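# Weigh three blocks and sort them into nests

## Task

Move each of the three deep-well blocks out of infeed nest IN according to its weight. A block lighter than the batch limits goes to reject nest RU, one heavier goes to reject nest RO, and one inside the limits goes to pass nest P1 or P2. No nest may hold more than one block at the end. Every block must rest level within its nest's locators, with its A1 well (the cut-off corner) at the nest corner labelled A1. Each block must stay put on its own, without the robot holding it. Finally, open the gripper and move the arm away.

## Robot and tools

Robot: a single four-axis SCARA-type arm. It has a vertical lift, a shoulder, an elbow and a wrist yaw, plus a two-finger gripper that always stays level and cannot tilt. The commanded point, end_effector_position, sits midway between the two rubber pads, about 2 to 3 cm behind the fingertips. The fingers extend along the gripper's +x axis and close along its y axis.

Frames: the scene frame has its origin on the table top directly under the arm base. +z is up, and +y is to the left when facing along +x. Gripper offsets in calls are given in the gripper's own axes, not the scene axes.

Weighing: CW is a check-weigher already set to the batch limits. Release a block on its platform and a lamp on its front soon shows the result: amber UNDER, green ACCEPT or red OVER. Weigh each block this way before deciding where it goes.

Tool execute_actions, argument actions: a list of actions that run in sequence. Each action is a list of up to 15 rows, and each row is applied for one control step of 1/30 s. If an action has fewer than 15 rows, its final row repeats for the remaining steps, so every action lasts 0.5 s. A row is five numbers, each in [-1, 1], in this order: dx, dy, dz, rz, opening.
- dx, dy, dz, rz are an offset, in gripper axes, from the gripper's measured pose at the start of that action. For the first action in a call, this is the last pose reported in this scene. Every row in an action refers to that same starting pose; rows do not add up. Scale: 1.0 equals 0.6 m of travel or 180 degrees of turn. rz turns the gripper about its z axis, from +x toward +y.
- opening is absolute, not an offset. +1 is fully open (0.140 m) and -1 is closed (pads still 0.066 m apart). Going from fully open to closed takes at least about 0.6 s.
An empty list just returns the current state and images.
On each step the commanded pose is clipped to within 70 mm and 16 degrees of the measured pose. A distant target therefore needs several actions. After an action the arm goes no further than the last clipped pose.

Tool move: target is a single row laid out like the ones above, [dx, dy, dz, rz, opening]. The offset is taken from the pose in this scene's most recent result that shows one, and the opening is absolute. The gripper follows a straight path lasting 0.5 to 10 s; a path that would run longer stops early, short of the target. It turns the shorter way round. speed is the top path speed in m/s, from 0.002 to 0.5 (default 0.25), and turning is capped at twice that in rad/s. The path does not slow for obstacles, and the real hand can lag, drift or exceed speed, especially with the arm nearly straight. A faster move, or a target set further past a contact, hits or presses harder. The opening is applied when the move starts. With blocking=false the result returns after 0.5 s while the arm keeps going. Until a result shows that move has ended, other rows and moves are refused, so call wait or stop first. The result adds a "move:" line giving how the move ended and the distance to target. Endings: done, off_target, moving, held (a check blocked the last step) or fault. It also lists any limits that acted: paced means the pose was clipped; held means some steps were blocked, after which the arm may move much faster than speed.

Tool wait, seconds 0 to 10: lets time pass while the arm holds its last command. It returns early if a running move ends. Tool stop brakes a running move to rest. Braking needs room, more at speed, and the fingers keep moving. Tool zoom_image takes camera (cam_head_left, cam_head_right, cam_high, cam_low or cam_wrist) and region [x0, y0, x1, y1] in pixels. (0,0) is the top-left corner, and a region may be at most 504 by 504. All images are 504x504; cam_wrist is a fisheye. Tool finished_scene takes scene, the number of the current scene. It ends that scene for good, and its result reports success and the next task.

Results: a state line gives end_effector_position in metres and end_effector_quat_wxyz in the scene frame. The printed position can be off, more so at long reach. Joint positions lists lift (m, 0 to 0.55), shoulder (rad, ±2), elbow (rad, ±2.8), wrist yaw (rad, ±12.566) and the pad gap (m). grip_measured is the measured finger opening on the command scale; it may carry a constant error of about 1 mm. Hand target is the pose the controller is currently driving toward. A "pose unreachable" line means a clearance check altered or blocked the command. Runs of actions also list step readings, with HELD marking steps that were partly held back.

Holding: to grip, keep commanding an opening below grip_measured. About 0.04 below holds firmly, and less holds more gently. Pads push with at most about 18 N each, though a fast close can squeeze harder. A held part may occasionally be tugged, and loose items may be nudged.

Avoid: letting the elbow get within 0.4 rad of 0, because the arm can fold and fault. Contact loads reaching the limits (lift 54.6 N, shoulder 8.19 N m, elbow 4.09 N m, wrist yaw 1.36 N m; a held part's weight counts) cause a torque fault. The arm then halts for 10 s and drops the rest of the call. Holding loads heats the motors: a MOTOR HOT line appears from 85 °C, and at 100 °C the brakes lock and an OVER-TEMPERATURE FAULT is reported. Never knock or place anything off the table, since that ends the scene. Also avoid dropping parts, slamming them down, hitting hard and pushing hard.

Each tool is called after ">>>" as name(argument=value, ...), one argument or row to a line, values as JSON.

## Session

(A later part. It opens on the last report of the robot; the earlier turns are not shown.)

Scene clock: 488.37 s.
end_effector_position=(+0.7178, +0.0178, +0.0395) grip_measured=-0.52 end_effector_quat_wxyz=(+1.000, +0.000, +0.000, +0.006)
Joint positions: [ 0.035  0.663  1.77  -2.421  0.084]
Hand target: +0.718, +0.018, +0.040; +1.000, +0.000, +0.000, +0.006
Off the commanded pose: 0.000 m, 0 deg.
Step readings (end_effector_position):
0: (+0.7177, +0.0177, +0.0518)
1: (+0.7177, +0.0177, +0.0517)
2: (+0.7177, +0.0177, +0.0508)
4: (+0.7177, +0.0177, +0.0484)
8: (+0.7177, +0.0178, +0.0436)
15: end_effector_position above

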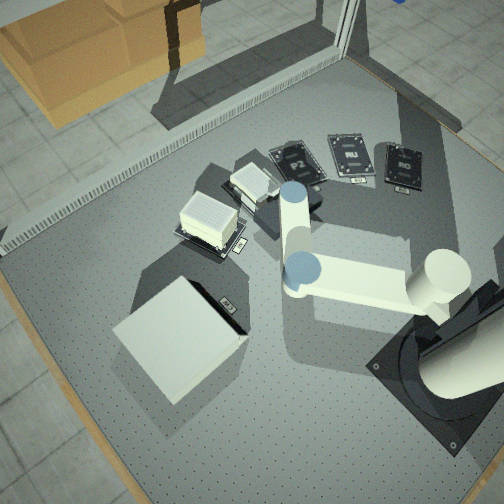

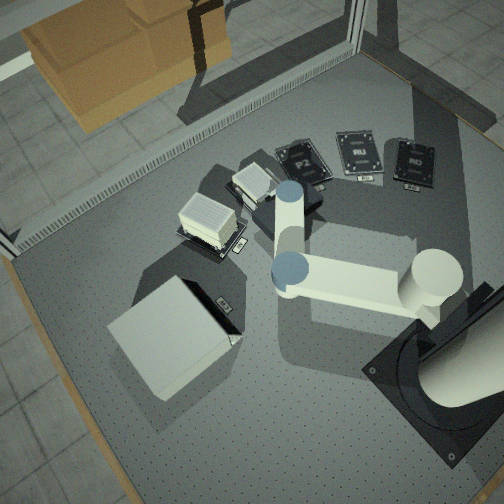

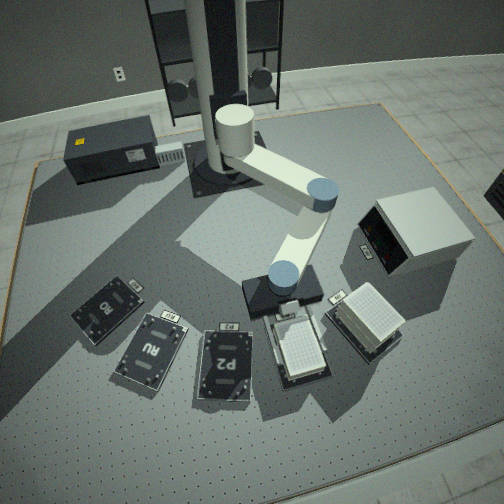

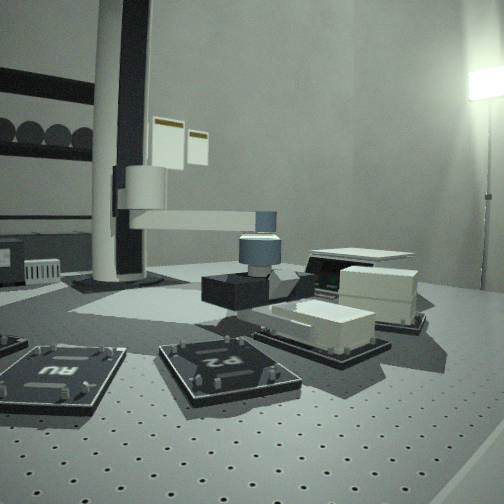

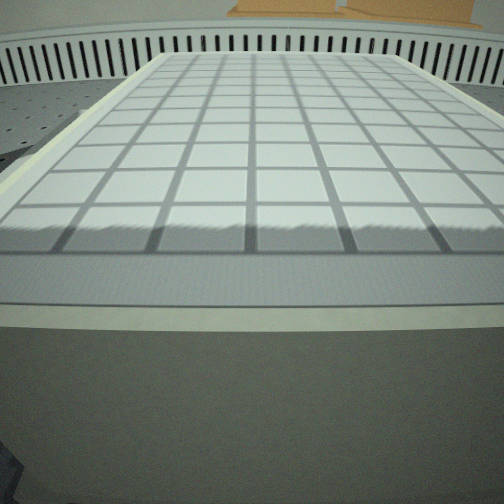

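>>> execute_actions(
  actions=[
    [[0,0,0,0,-0.53],[0,0,0,0,-0.5],[0,0,0,0,-0.45],[0,0,0,0,-0.38],[0,0,0.005,0,-0.3],[0,0,0.02,0,-0.2],[0,0,0.04,0,-0.1],[0,0,0.06,0,0],[0,0,0.08,0,0],[0,0,0.1,0,0],[0,0,0.115,0,0],[0,0,0.125,0,0],[0,0,0.1333,0,0]],
  ],
)

Scene clock: 498.43 s.
end_effector_position=(+0.7178, +0.0177, +0.1092) grip_measured=+0.00 end_effector_quat_wxyz=(+1.000, +0.000, +0.000, +0.006)
Joint positions: [ 0.104  0.663  1.77  -2.421  0.103]
Hand target: +0.718, +0.018, +0.119; +1.000, +0.000, +0.000, +0.006
Off the commanded pose: 0.010 m, 0 deg.
Step readings (end_effector_position):
0: (+0.7178, +0.0178, +0.0395)
1: (+0.7178, +0.0178, +0.0395)
2: (+0.7179, +0.0178, +0.0395)
4: (+0.7179, +0.0177, +0.0395)
8: (+0.7178, +0.0177, +0.0495)
15: end_effector_position above

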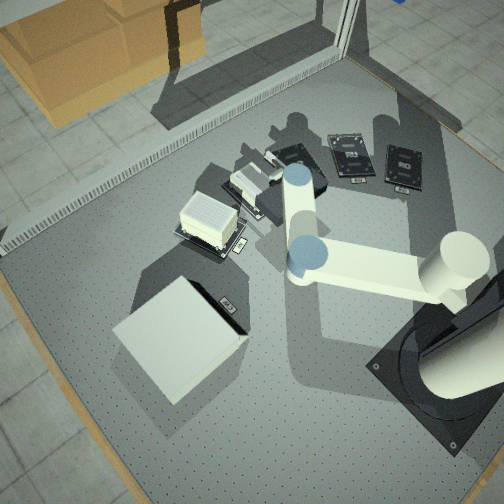

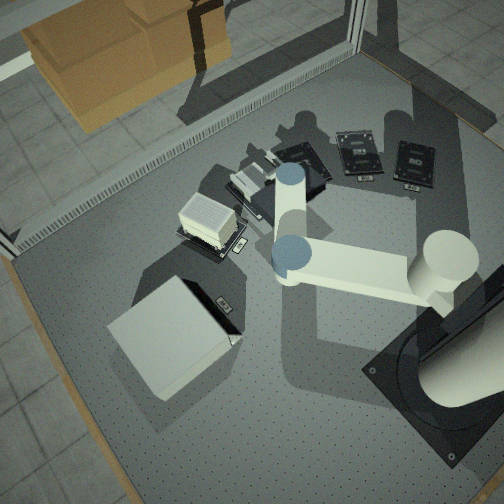

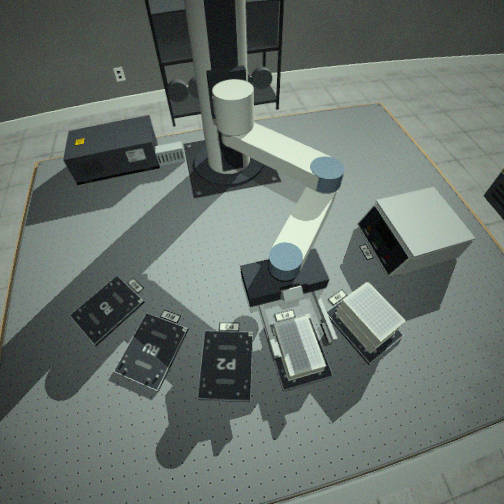

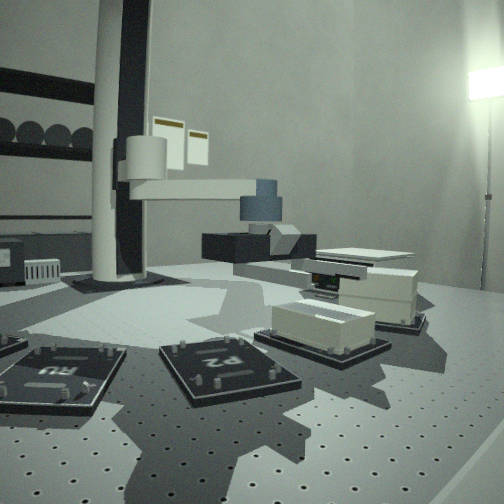

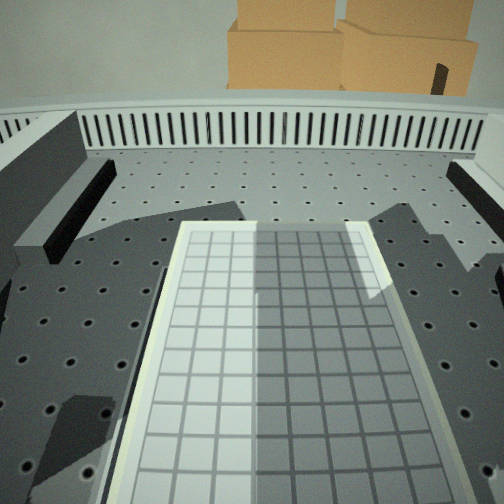

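>>> move(
  target=[-0.0286,0.3075,0.0173,0.1069,0],
  speed=0.5,
)

>>> zoom_image(
  camera="cam_wrist",
  region=[150, 145, 410, 215],
)

>>> zoom_image(
  camera="cam_wrist",
  region=[40, 400, 280, 504],
)

>>> zoom_image(
  camera="cam_wrist",
  region=[264, 340, 504, 504],
)

Scene clock: 509.30 s.
end_effector_position=(+0.6985, +0.2023, +0.1195) grip_measured=+0.00 end_effector_quat_wxyz=(+0.985, +0.000, +0.000, +0.173)
Joint positions: [ 0.115  0.948  1.884 -2.484  0.103]
Hand target: +0.699, +0.202, +0.120; +0.985, +0.000, +0.000, +0.173
Off the commanded pose: 0.000 m, 0 deg.
move: done

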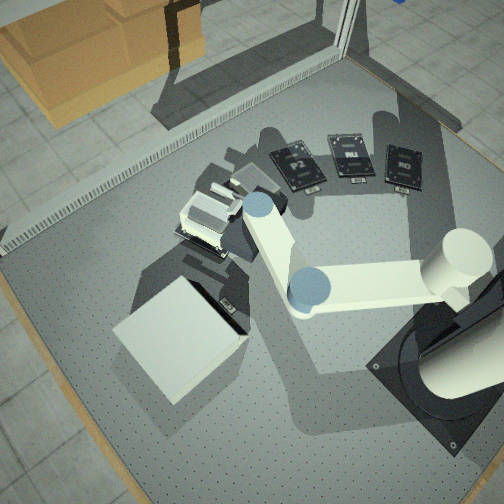

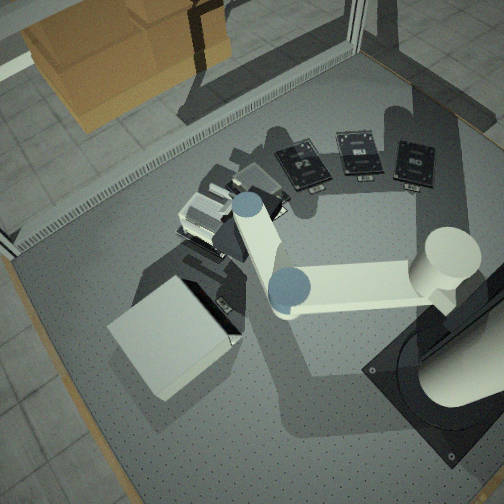

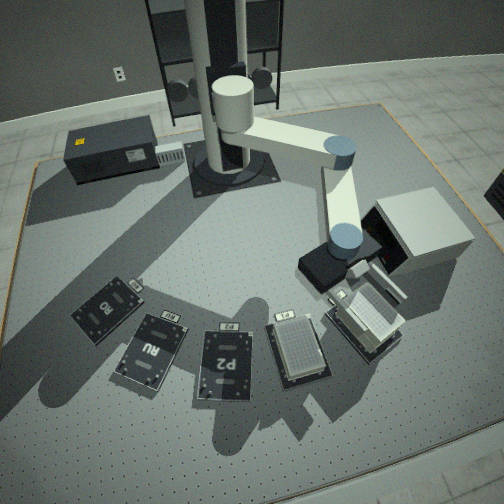

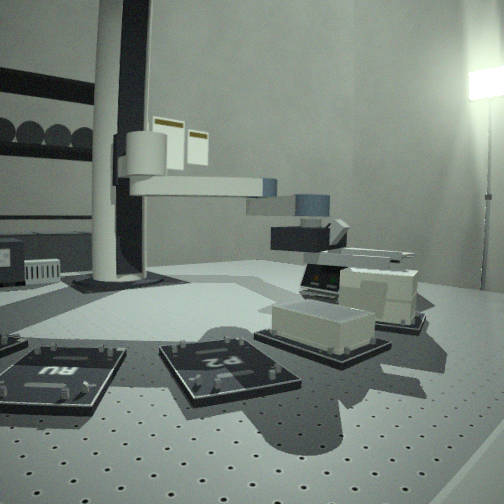

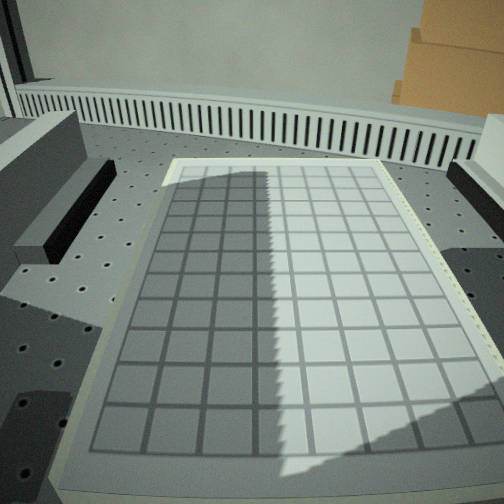

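Region (150, 145, 410, 215) of cam_wrist's 504x504 image, scaled by 1.938, with more detail than that image has; it fills the top 136 rows of this view, and the rest is white.

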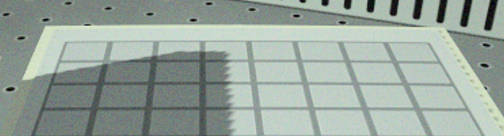

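Region (40, 400, 280, 504) of cam_wrist's 504x504 image, scaled by 2.100, with more detail than that image has; it fills the top 218 rows of this view, and the rest is white.

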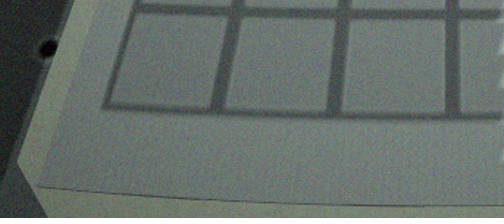

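Region (264, 340, 504, 504) of cam_wrist's 504x504 image, scaled by 2.100, with more detail than that image has; it fills the top 344 rows of this view, and the rest is white.

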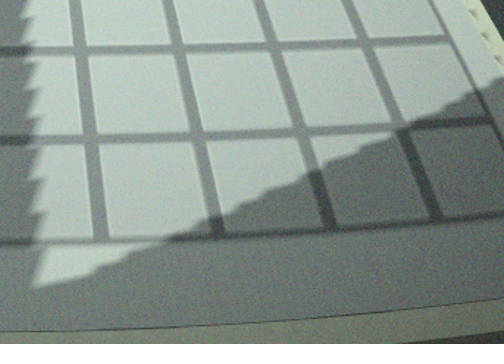

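>>> execute_actions(
  actions=[
    [[0,0,-0.008,0,-0.05],[0,0,-0.016,0,-0.1],[0,0,-0.024,0,-0.15],[0,0,-0.032,0,-0.2],[0,0,-0.040,0,-0.25],[0,0,-0.047,0,-0.3],[0,0,-0.054,0,-0.35],[0,0,-0.060,0,-0.4],[0,0,-0.064,0,-0.4],[0,0,-0.0667,0,-0.42],[0,0,-0.0667,0,-0.44],[0,0,-0.0667,0,-0.46],[0,0,-0.0667,0,-0.48],[0,0,-0.0667,0,-0.49],[0,0,-0.0667,0,-0.5]],
    [[0,0,0,0,-0.51],[0,0,0,0,-0.52],[0,0,0,0,-0.53],[0,0,0,0,-0.54],[0,0,0,0,-0.55],[0,0,0,0,-0.56],[0,0,0,0,-0.56],[0,0,0.004,0,-0.56],[0,0,0.012,0,-0.56],[0,0,0.024,0,-0.56],[0,0,0.038,0,-0.56],[0,0,0.052,0,-0.56],[0,0,0.066,0,-0.56],[0,0,0.08,0,-0.56],[0,0,0.092,0,-0.56]],
  ],
)

Scene clock: 526.20 s.
end_effector_position=(+0.6985, +0.2022, +0.1148) grip_measured=-0.52 end_effector_quat_wxyz=(+0.985, +0.000, +0.000, +0.173)
Joint positions: [ 0.11   0.948  1.884 -2.485  0.084]
Hand target: +0.698, +0.202, +0.135; +0.985, +0.000, +0.000, +0.173
Off the commanded pose: 0.020 m, 0 deg.
Step readings (end_effector_position; steps 1 to 15: 1st action; 16 to 30: 2nd action):
0: (+0.6985, +0.2022, +0.1195)
1: (+0.6985, +0.2022, +0.1194)
2: (+0.6985, +0.2022, +0.1180)
4: (+0.6985, +0.2022, +0.1099)
8: (+0.6985, +0.2022, +0.0913)
15: (+0.6985, +0.2022, +0.0794)
16: (+0.6985, +0.2022, +0.0794)
17: (+0.6985, +0.2021, +0.0794)
19: (+0.6985, +0.2021, +0.0794)
23: (+0.6985, +0.2021, +0.0795)
30: end_effector_position above

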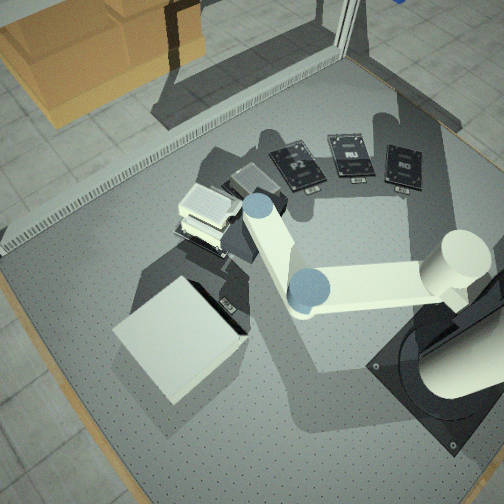

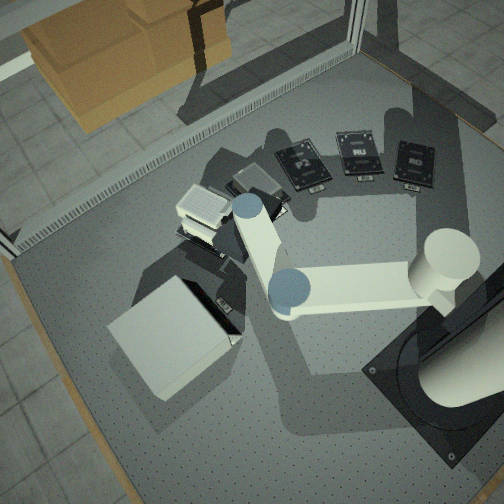

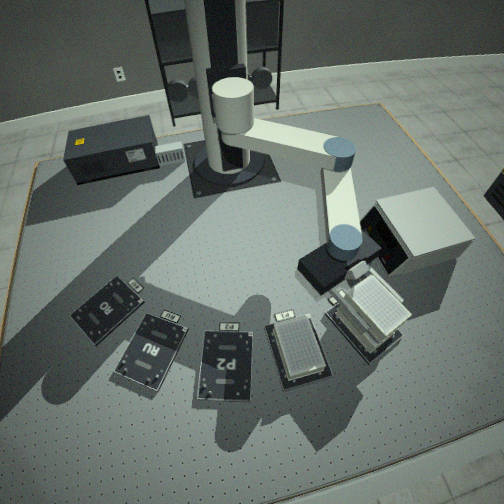

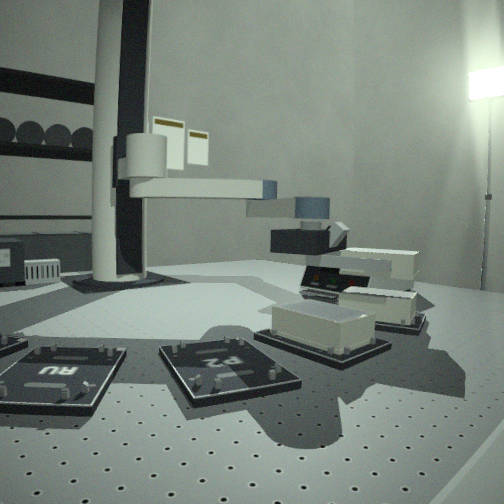

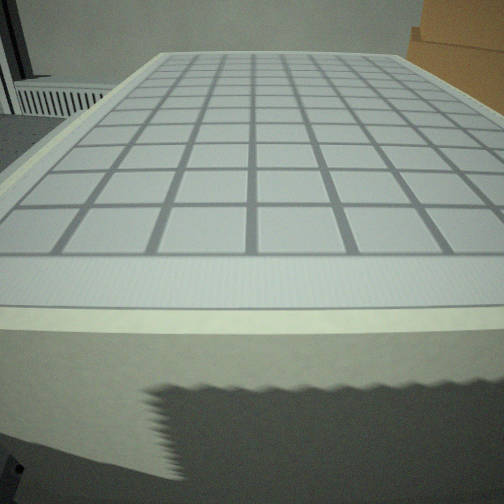

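>>> move(
  target=[-0.1842,0.5219,0.0337,0.1389,-0.56],
  speed=0.5,
)

Scene clock: 535.03 s.
end_effector_position=(+0.4879, +0.4590, +0.1349) grip_measured=-0.52 end_effector_quat_wxyz=(+0.924, +0.000, +0.000, +0.382)
Joint positions: [ 0.13   1.615  1.868 -2.699  0.084]
Hand target: +0.488, +0.459, +0.135; +0.924, +0.000, +0.000, +0.382
Off the commanded pose: 0.000 m, 0 deg.
move: done; limits=paced

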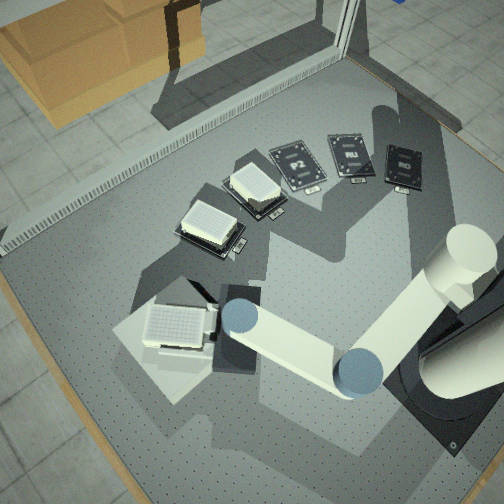

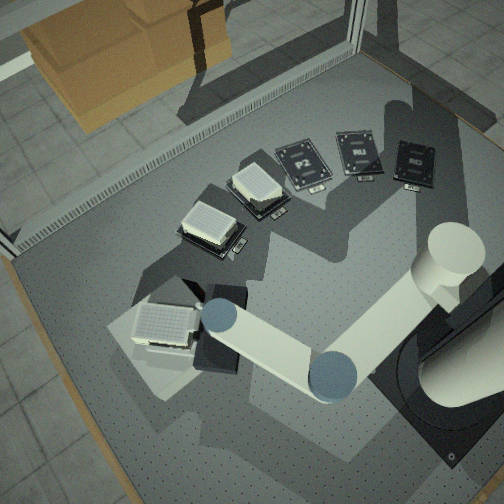

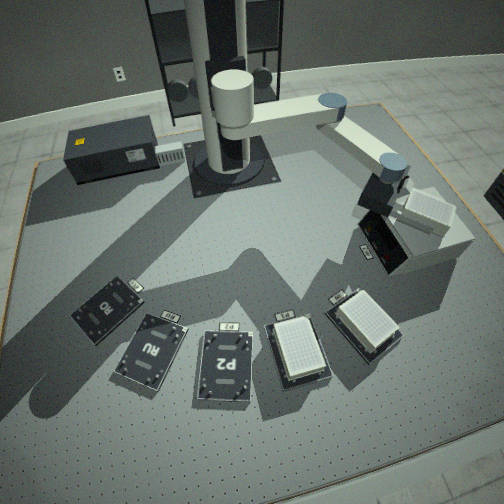

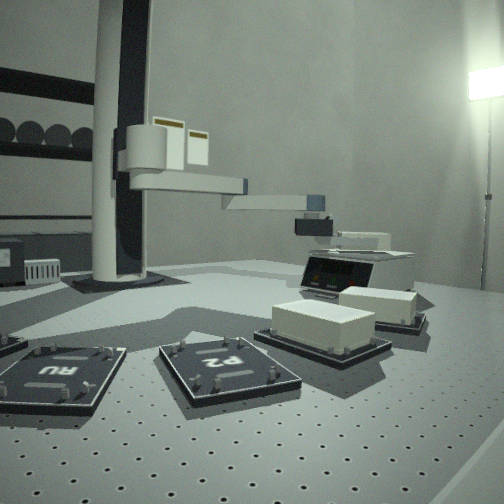

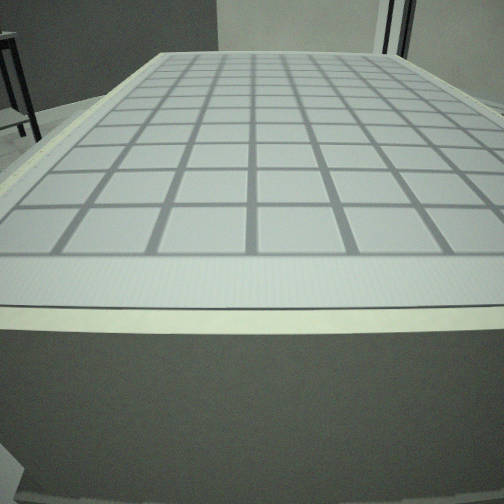

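>>> execute_actions(
  actions=[
    [[0,0,-0.002,0,-0.56],[0,0,-0.004,0,-0.56],[0,0,-0.006,0,-0.56],[0,0,-0.008,0,-0.56],[0,0,-0.01,0,-0.56],[0,0,-0.0115,0,-0.56],[0,0,-0.0125,0,-0.56],[0,0,-0.013,0,-0.56],[0,0,-0.013,0,-0.56],[0,0,-0.013,0,-0.56],[0,0,-0.013,0,-0.54],[0,0,-0.013,0,-0.52],[0,0,-0.013,0,-0.5],[0,0,-0.013,0,-0.47],[0,0,-0.013,0,-0.43]],
  ],
)

>>> wait(
  seconds=2.5,
)

>>> zoom_image(
  camera="cam_high",
  region=[340, 160, 490, 290],
)

Scene clock: 544.33 s.
end_effector_position=(+0.4879, +0.4590, +0.1270) grip_measured=-0.45 end_effector_quat_wxyz=(+0.924, +0.000, +0.000, +0.382)
Joint positions: [ 0.122  1.615  1.868 -2.699  0.086]
Hand target: +0.488, +0.459, +0.127; +0.924, +0.000, +0.000, +0.382
Off the commanded pose: 0.000 m, 0 deg.
Step readings (end_effector_position):
0: (+0.4879, +0.4590, +0.1349)
1: (+0.4879, +0.4590, +0.1348)
2: (+0.4879, +0.4590, +0.1338)
4: (+0.4879, +0.4590, +0.1313)
8: (+0.4879, +0.4590, +0.1272)
15: end_effector_position above

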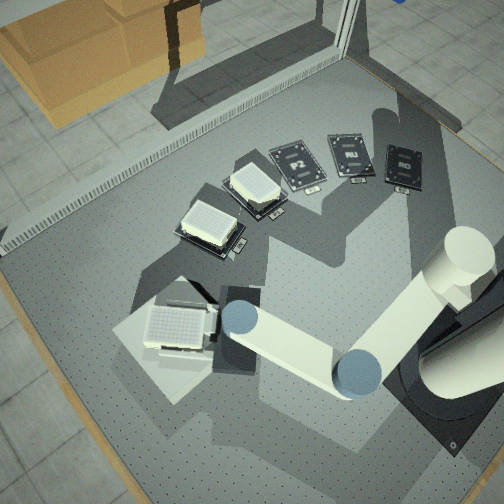

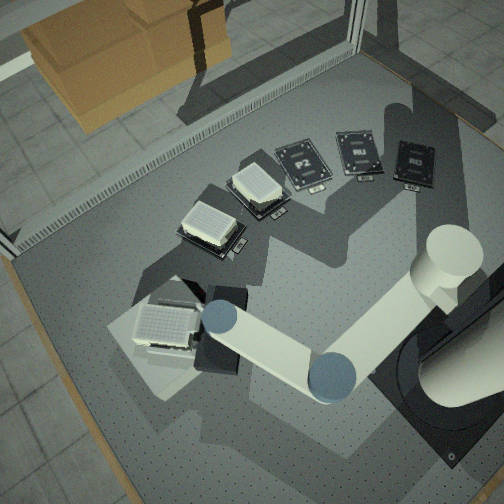

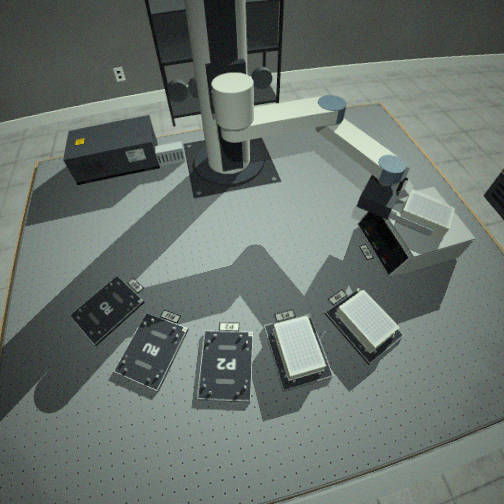

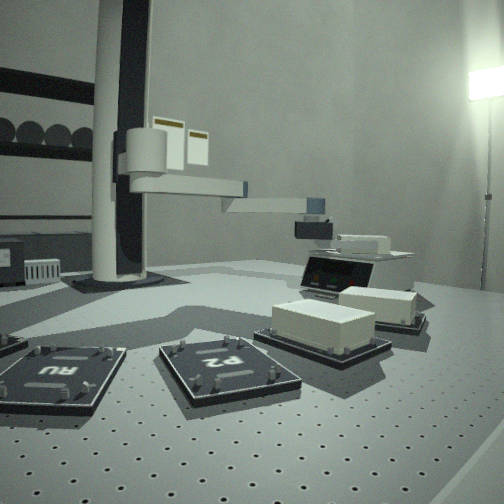

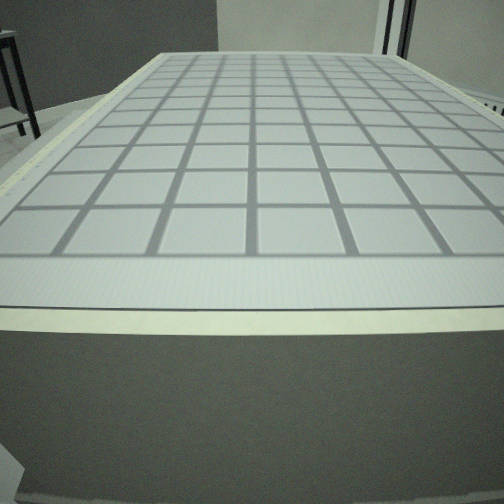

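Scene clock: 546.83 s.
end_effector_position=(+0.4879, +0.4590, +0.1270) grip_measured=-0.43 end_effector_quat_wxyz=(+0.924, +0.000, +0.000, +0.382)
Joint positions: [ 0.122  1.615  1.868 -2.699  0.087]
Hand target: +0.488, +0.459, +0.127; +0.924, +0.000, +0.000, +0.382
Off the commanded pose: 0.000 m, 0 deg.
wait: 2.50 s; at rest by 0.20 s

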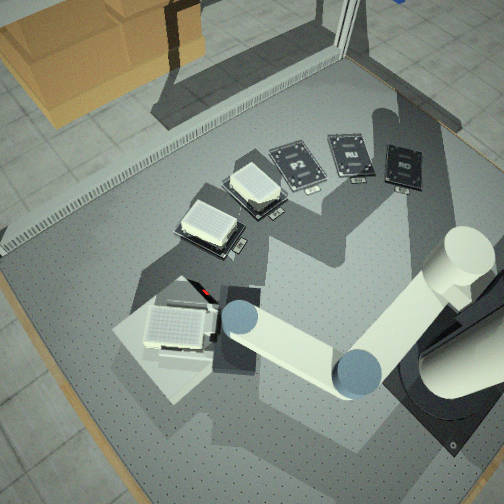

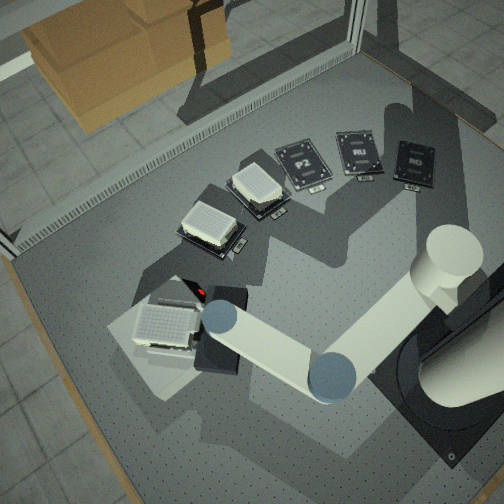

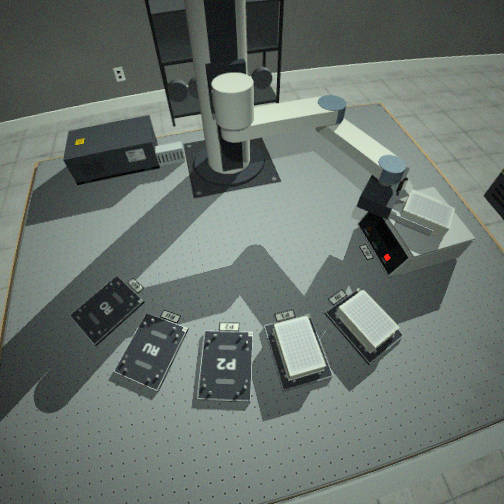

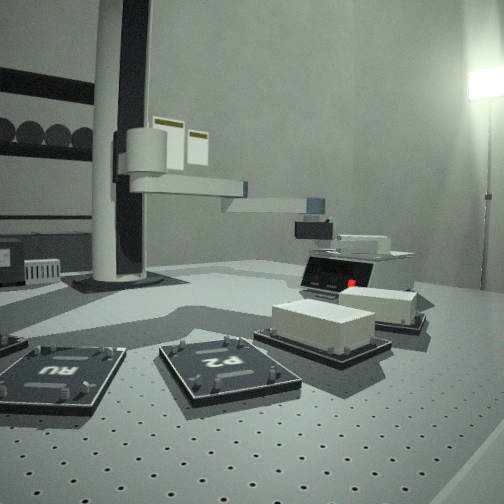

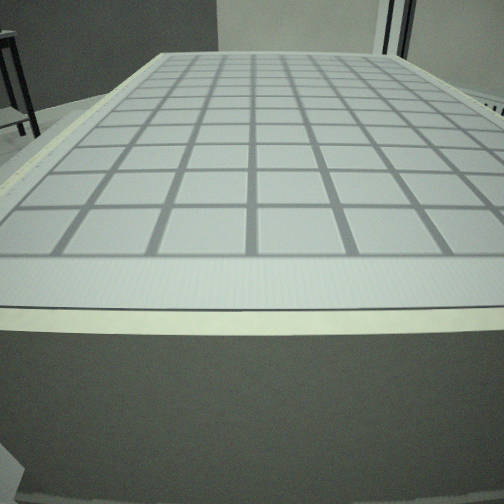

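Region (340, 160, 490, 290) of cam_high's 504x504 image, scaled by 3.360, with more detail than that image has; it fills the top 437 rows of this view, and the rest is white.

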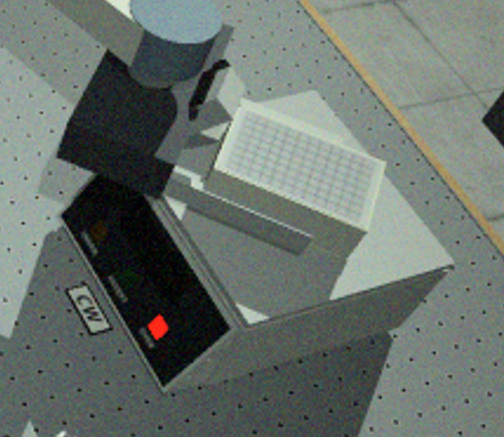

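>>> execute_actions(
  actions=[
    [[0,0,0,0,-0.47],[0,0,0,0,-0.5],[0,0,0,0,-0.515],[0,0,0,0,-0.53],[0,0,0,0,-0.54],[0,0,0,0,-0.55],[0,0,0,0,-0.56],[0,0,0,0,-0.56],[0,0,0.004,0,-0.56],[0,0,0.011,0,-0.56],[-0.005,-0.005,0.019,0,-0.56],[-0.018,-0.018,0.027,0,-0.56],[-0.035,-0.035,0.033,0,-0.56],[-0.053,-0.053,0.037,0,-0.56],[-0.07,-0.07,0.04,0,-0.56]],
  ],
)

>>> wait(
  seconds=0.5,
)

Scene clock: 573.87 s.
end_effector_position=(+0.4882, +0.4420, +0.1447) grip_measured=-0.52 end_effector_quat_wxyz=(+0.924, +0.000, +0.000, +0.382)
Joint positions: [ 0.14   1.633  1.777 -2.627  0.084]
Hand target: +0.491, +0.407, +0.151; +0.928, +0.000, +0.000, +0.373
Off the commanded pose: 0.043 m, 0 deg.
Step readings (end_effector_position):
0: (+0.4879, +0.4590, +0.1270)
1: (+0.4879, +0.4590, +0.1270)
2: (+0.4879, +0.4590, +0.1270)
4: (+0.4879, +0.4590, +0.1270)
8: (+0.4879, +0.4590, +0.1270)
15: end_effector_position above

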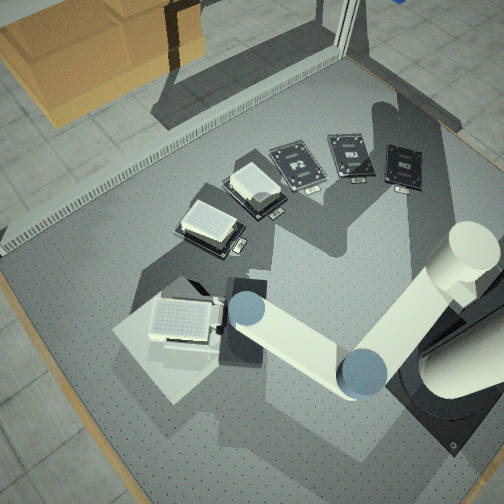

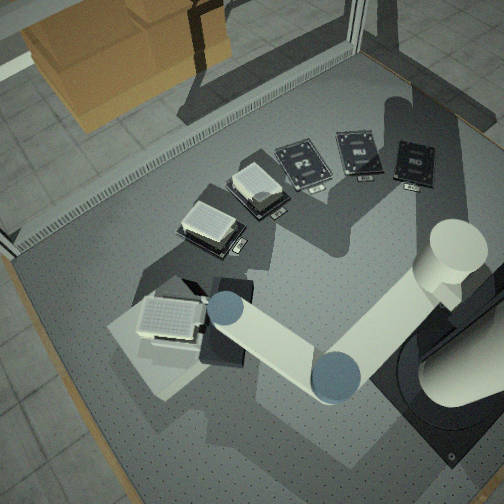

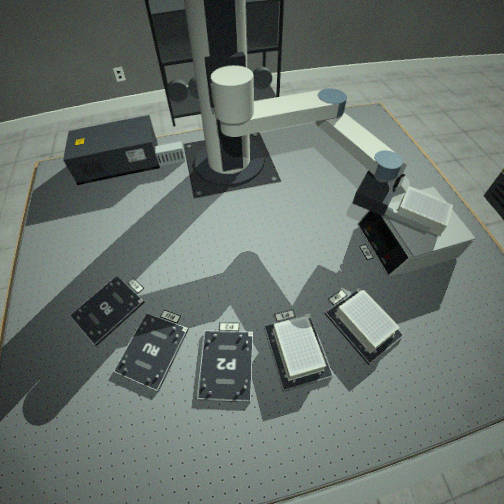

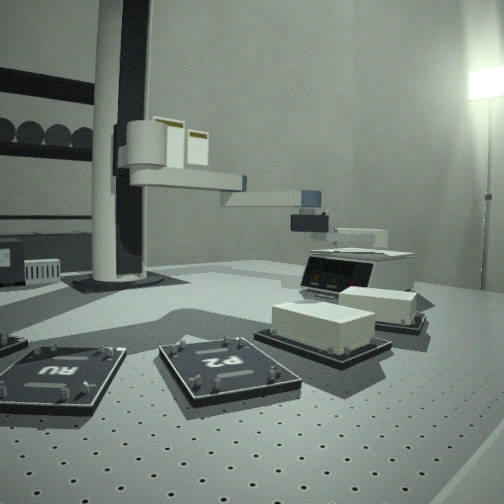

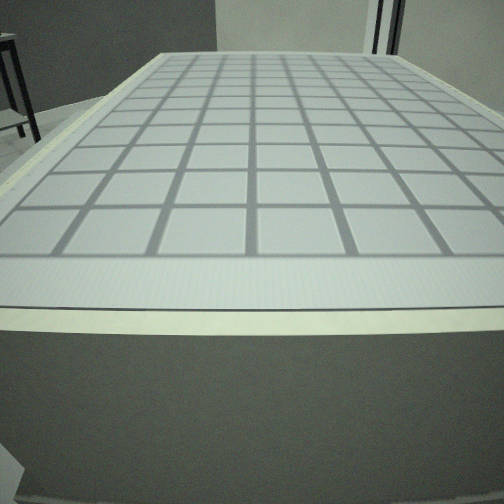

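Scene clock: 574.37 s.
end_effector_position=(+0.4913, +0.4069, +0.1510) grip_measured=-0.52 end_effector_quat_wxyz=(+0.928, +0.000, +0.000, +0.372)
Joint positions: [ 0.146  1.652  1.619 -2.508  0.084]
Hand target: +0.491, +0.407, +0.151; +0.928, +0.000, +0.000, +0.373
Off the commanded pose: 0.008 m, 1 deg.
wait: 0.50 s; at rest by 0.30 s

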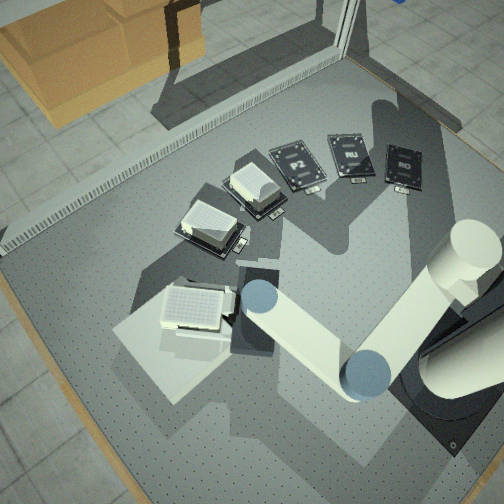

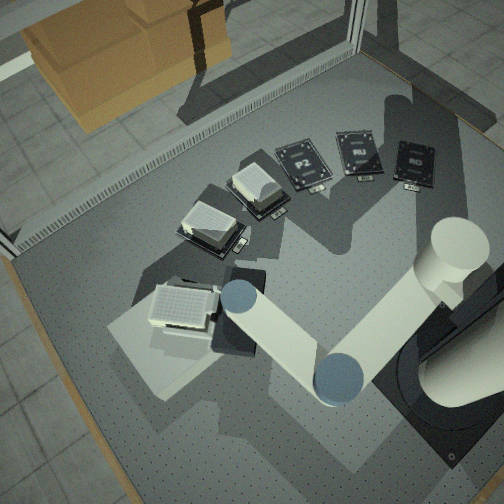

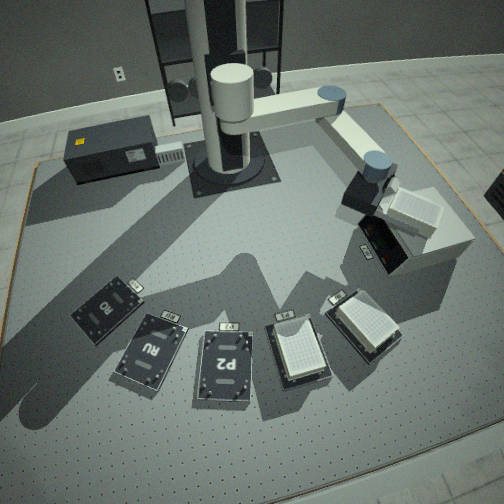

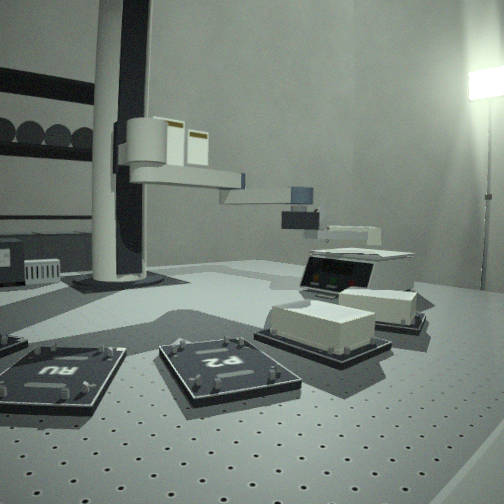

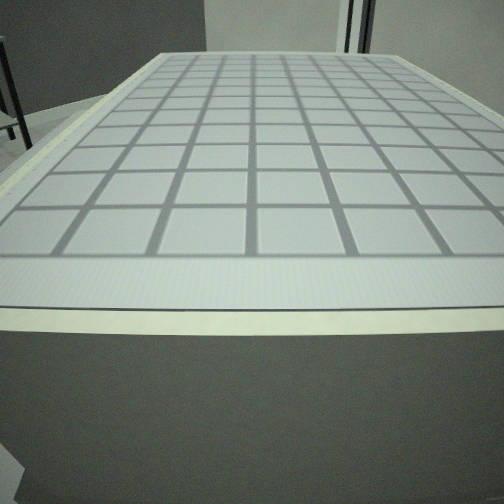

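>>> move(
  target=[-0.9715,-1,-0.1517,-0.5462,-0.56],
  speed=0.5,
)

Scene clock: 584.13 s.
end_effector_position=(+0.4846, -0.4299, +0.0599) grip_measured=-0.52 end_effector_quat_wxyz=(+0.889, +0.000, +0.000, -0.458)
Joint positions: [ 0.055 -0.287  1.69  -2.355  0.084]
Hand target: +0.485, -0.430, +0.060; +0.889, +0.000, +0.000, -0.459
Off the commanded pose: 0.000 m, 0 deg.
move: done; limits=paced

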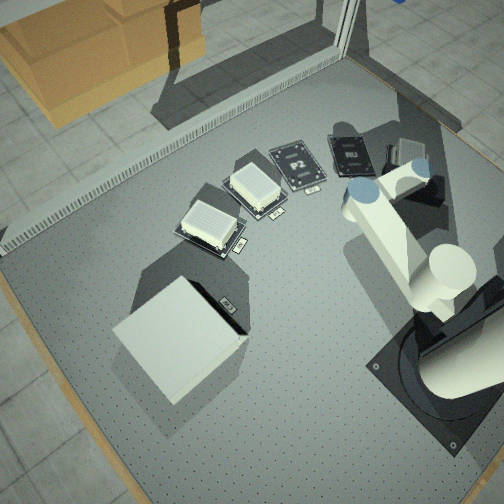

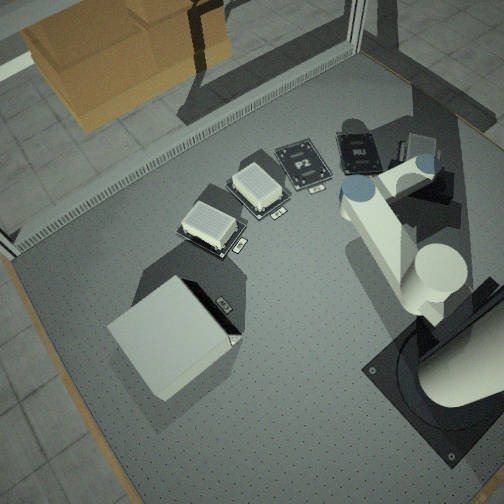

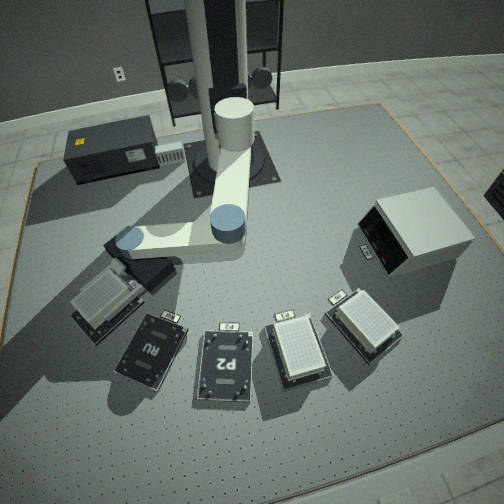

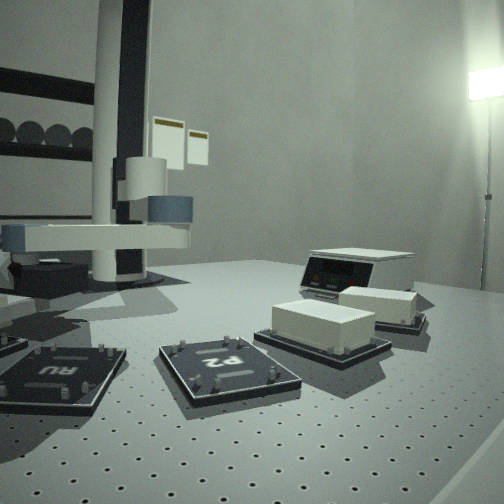

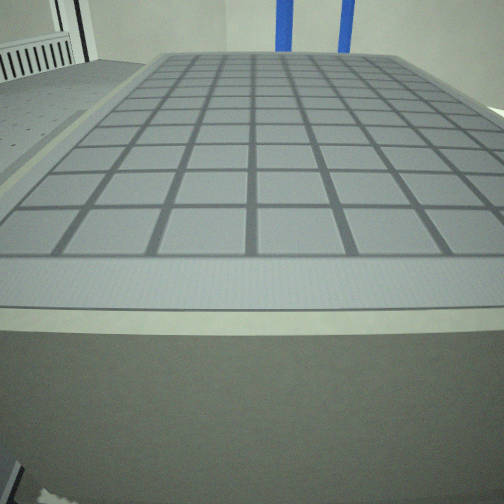

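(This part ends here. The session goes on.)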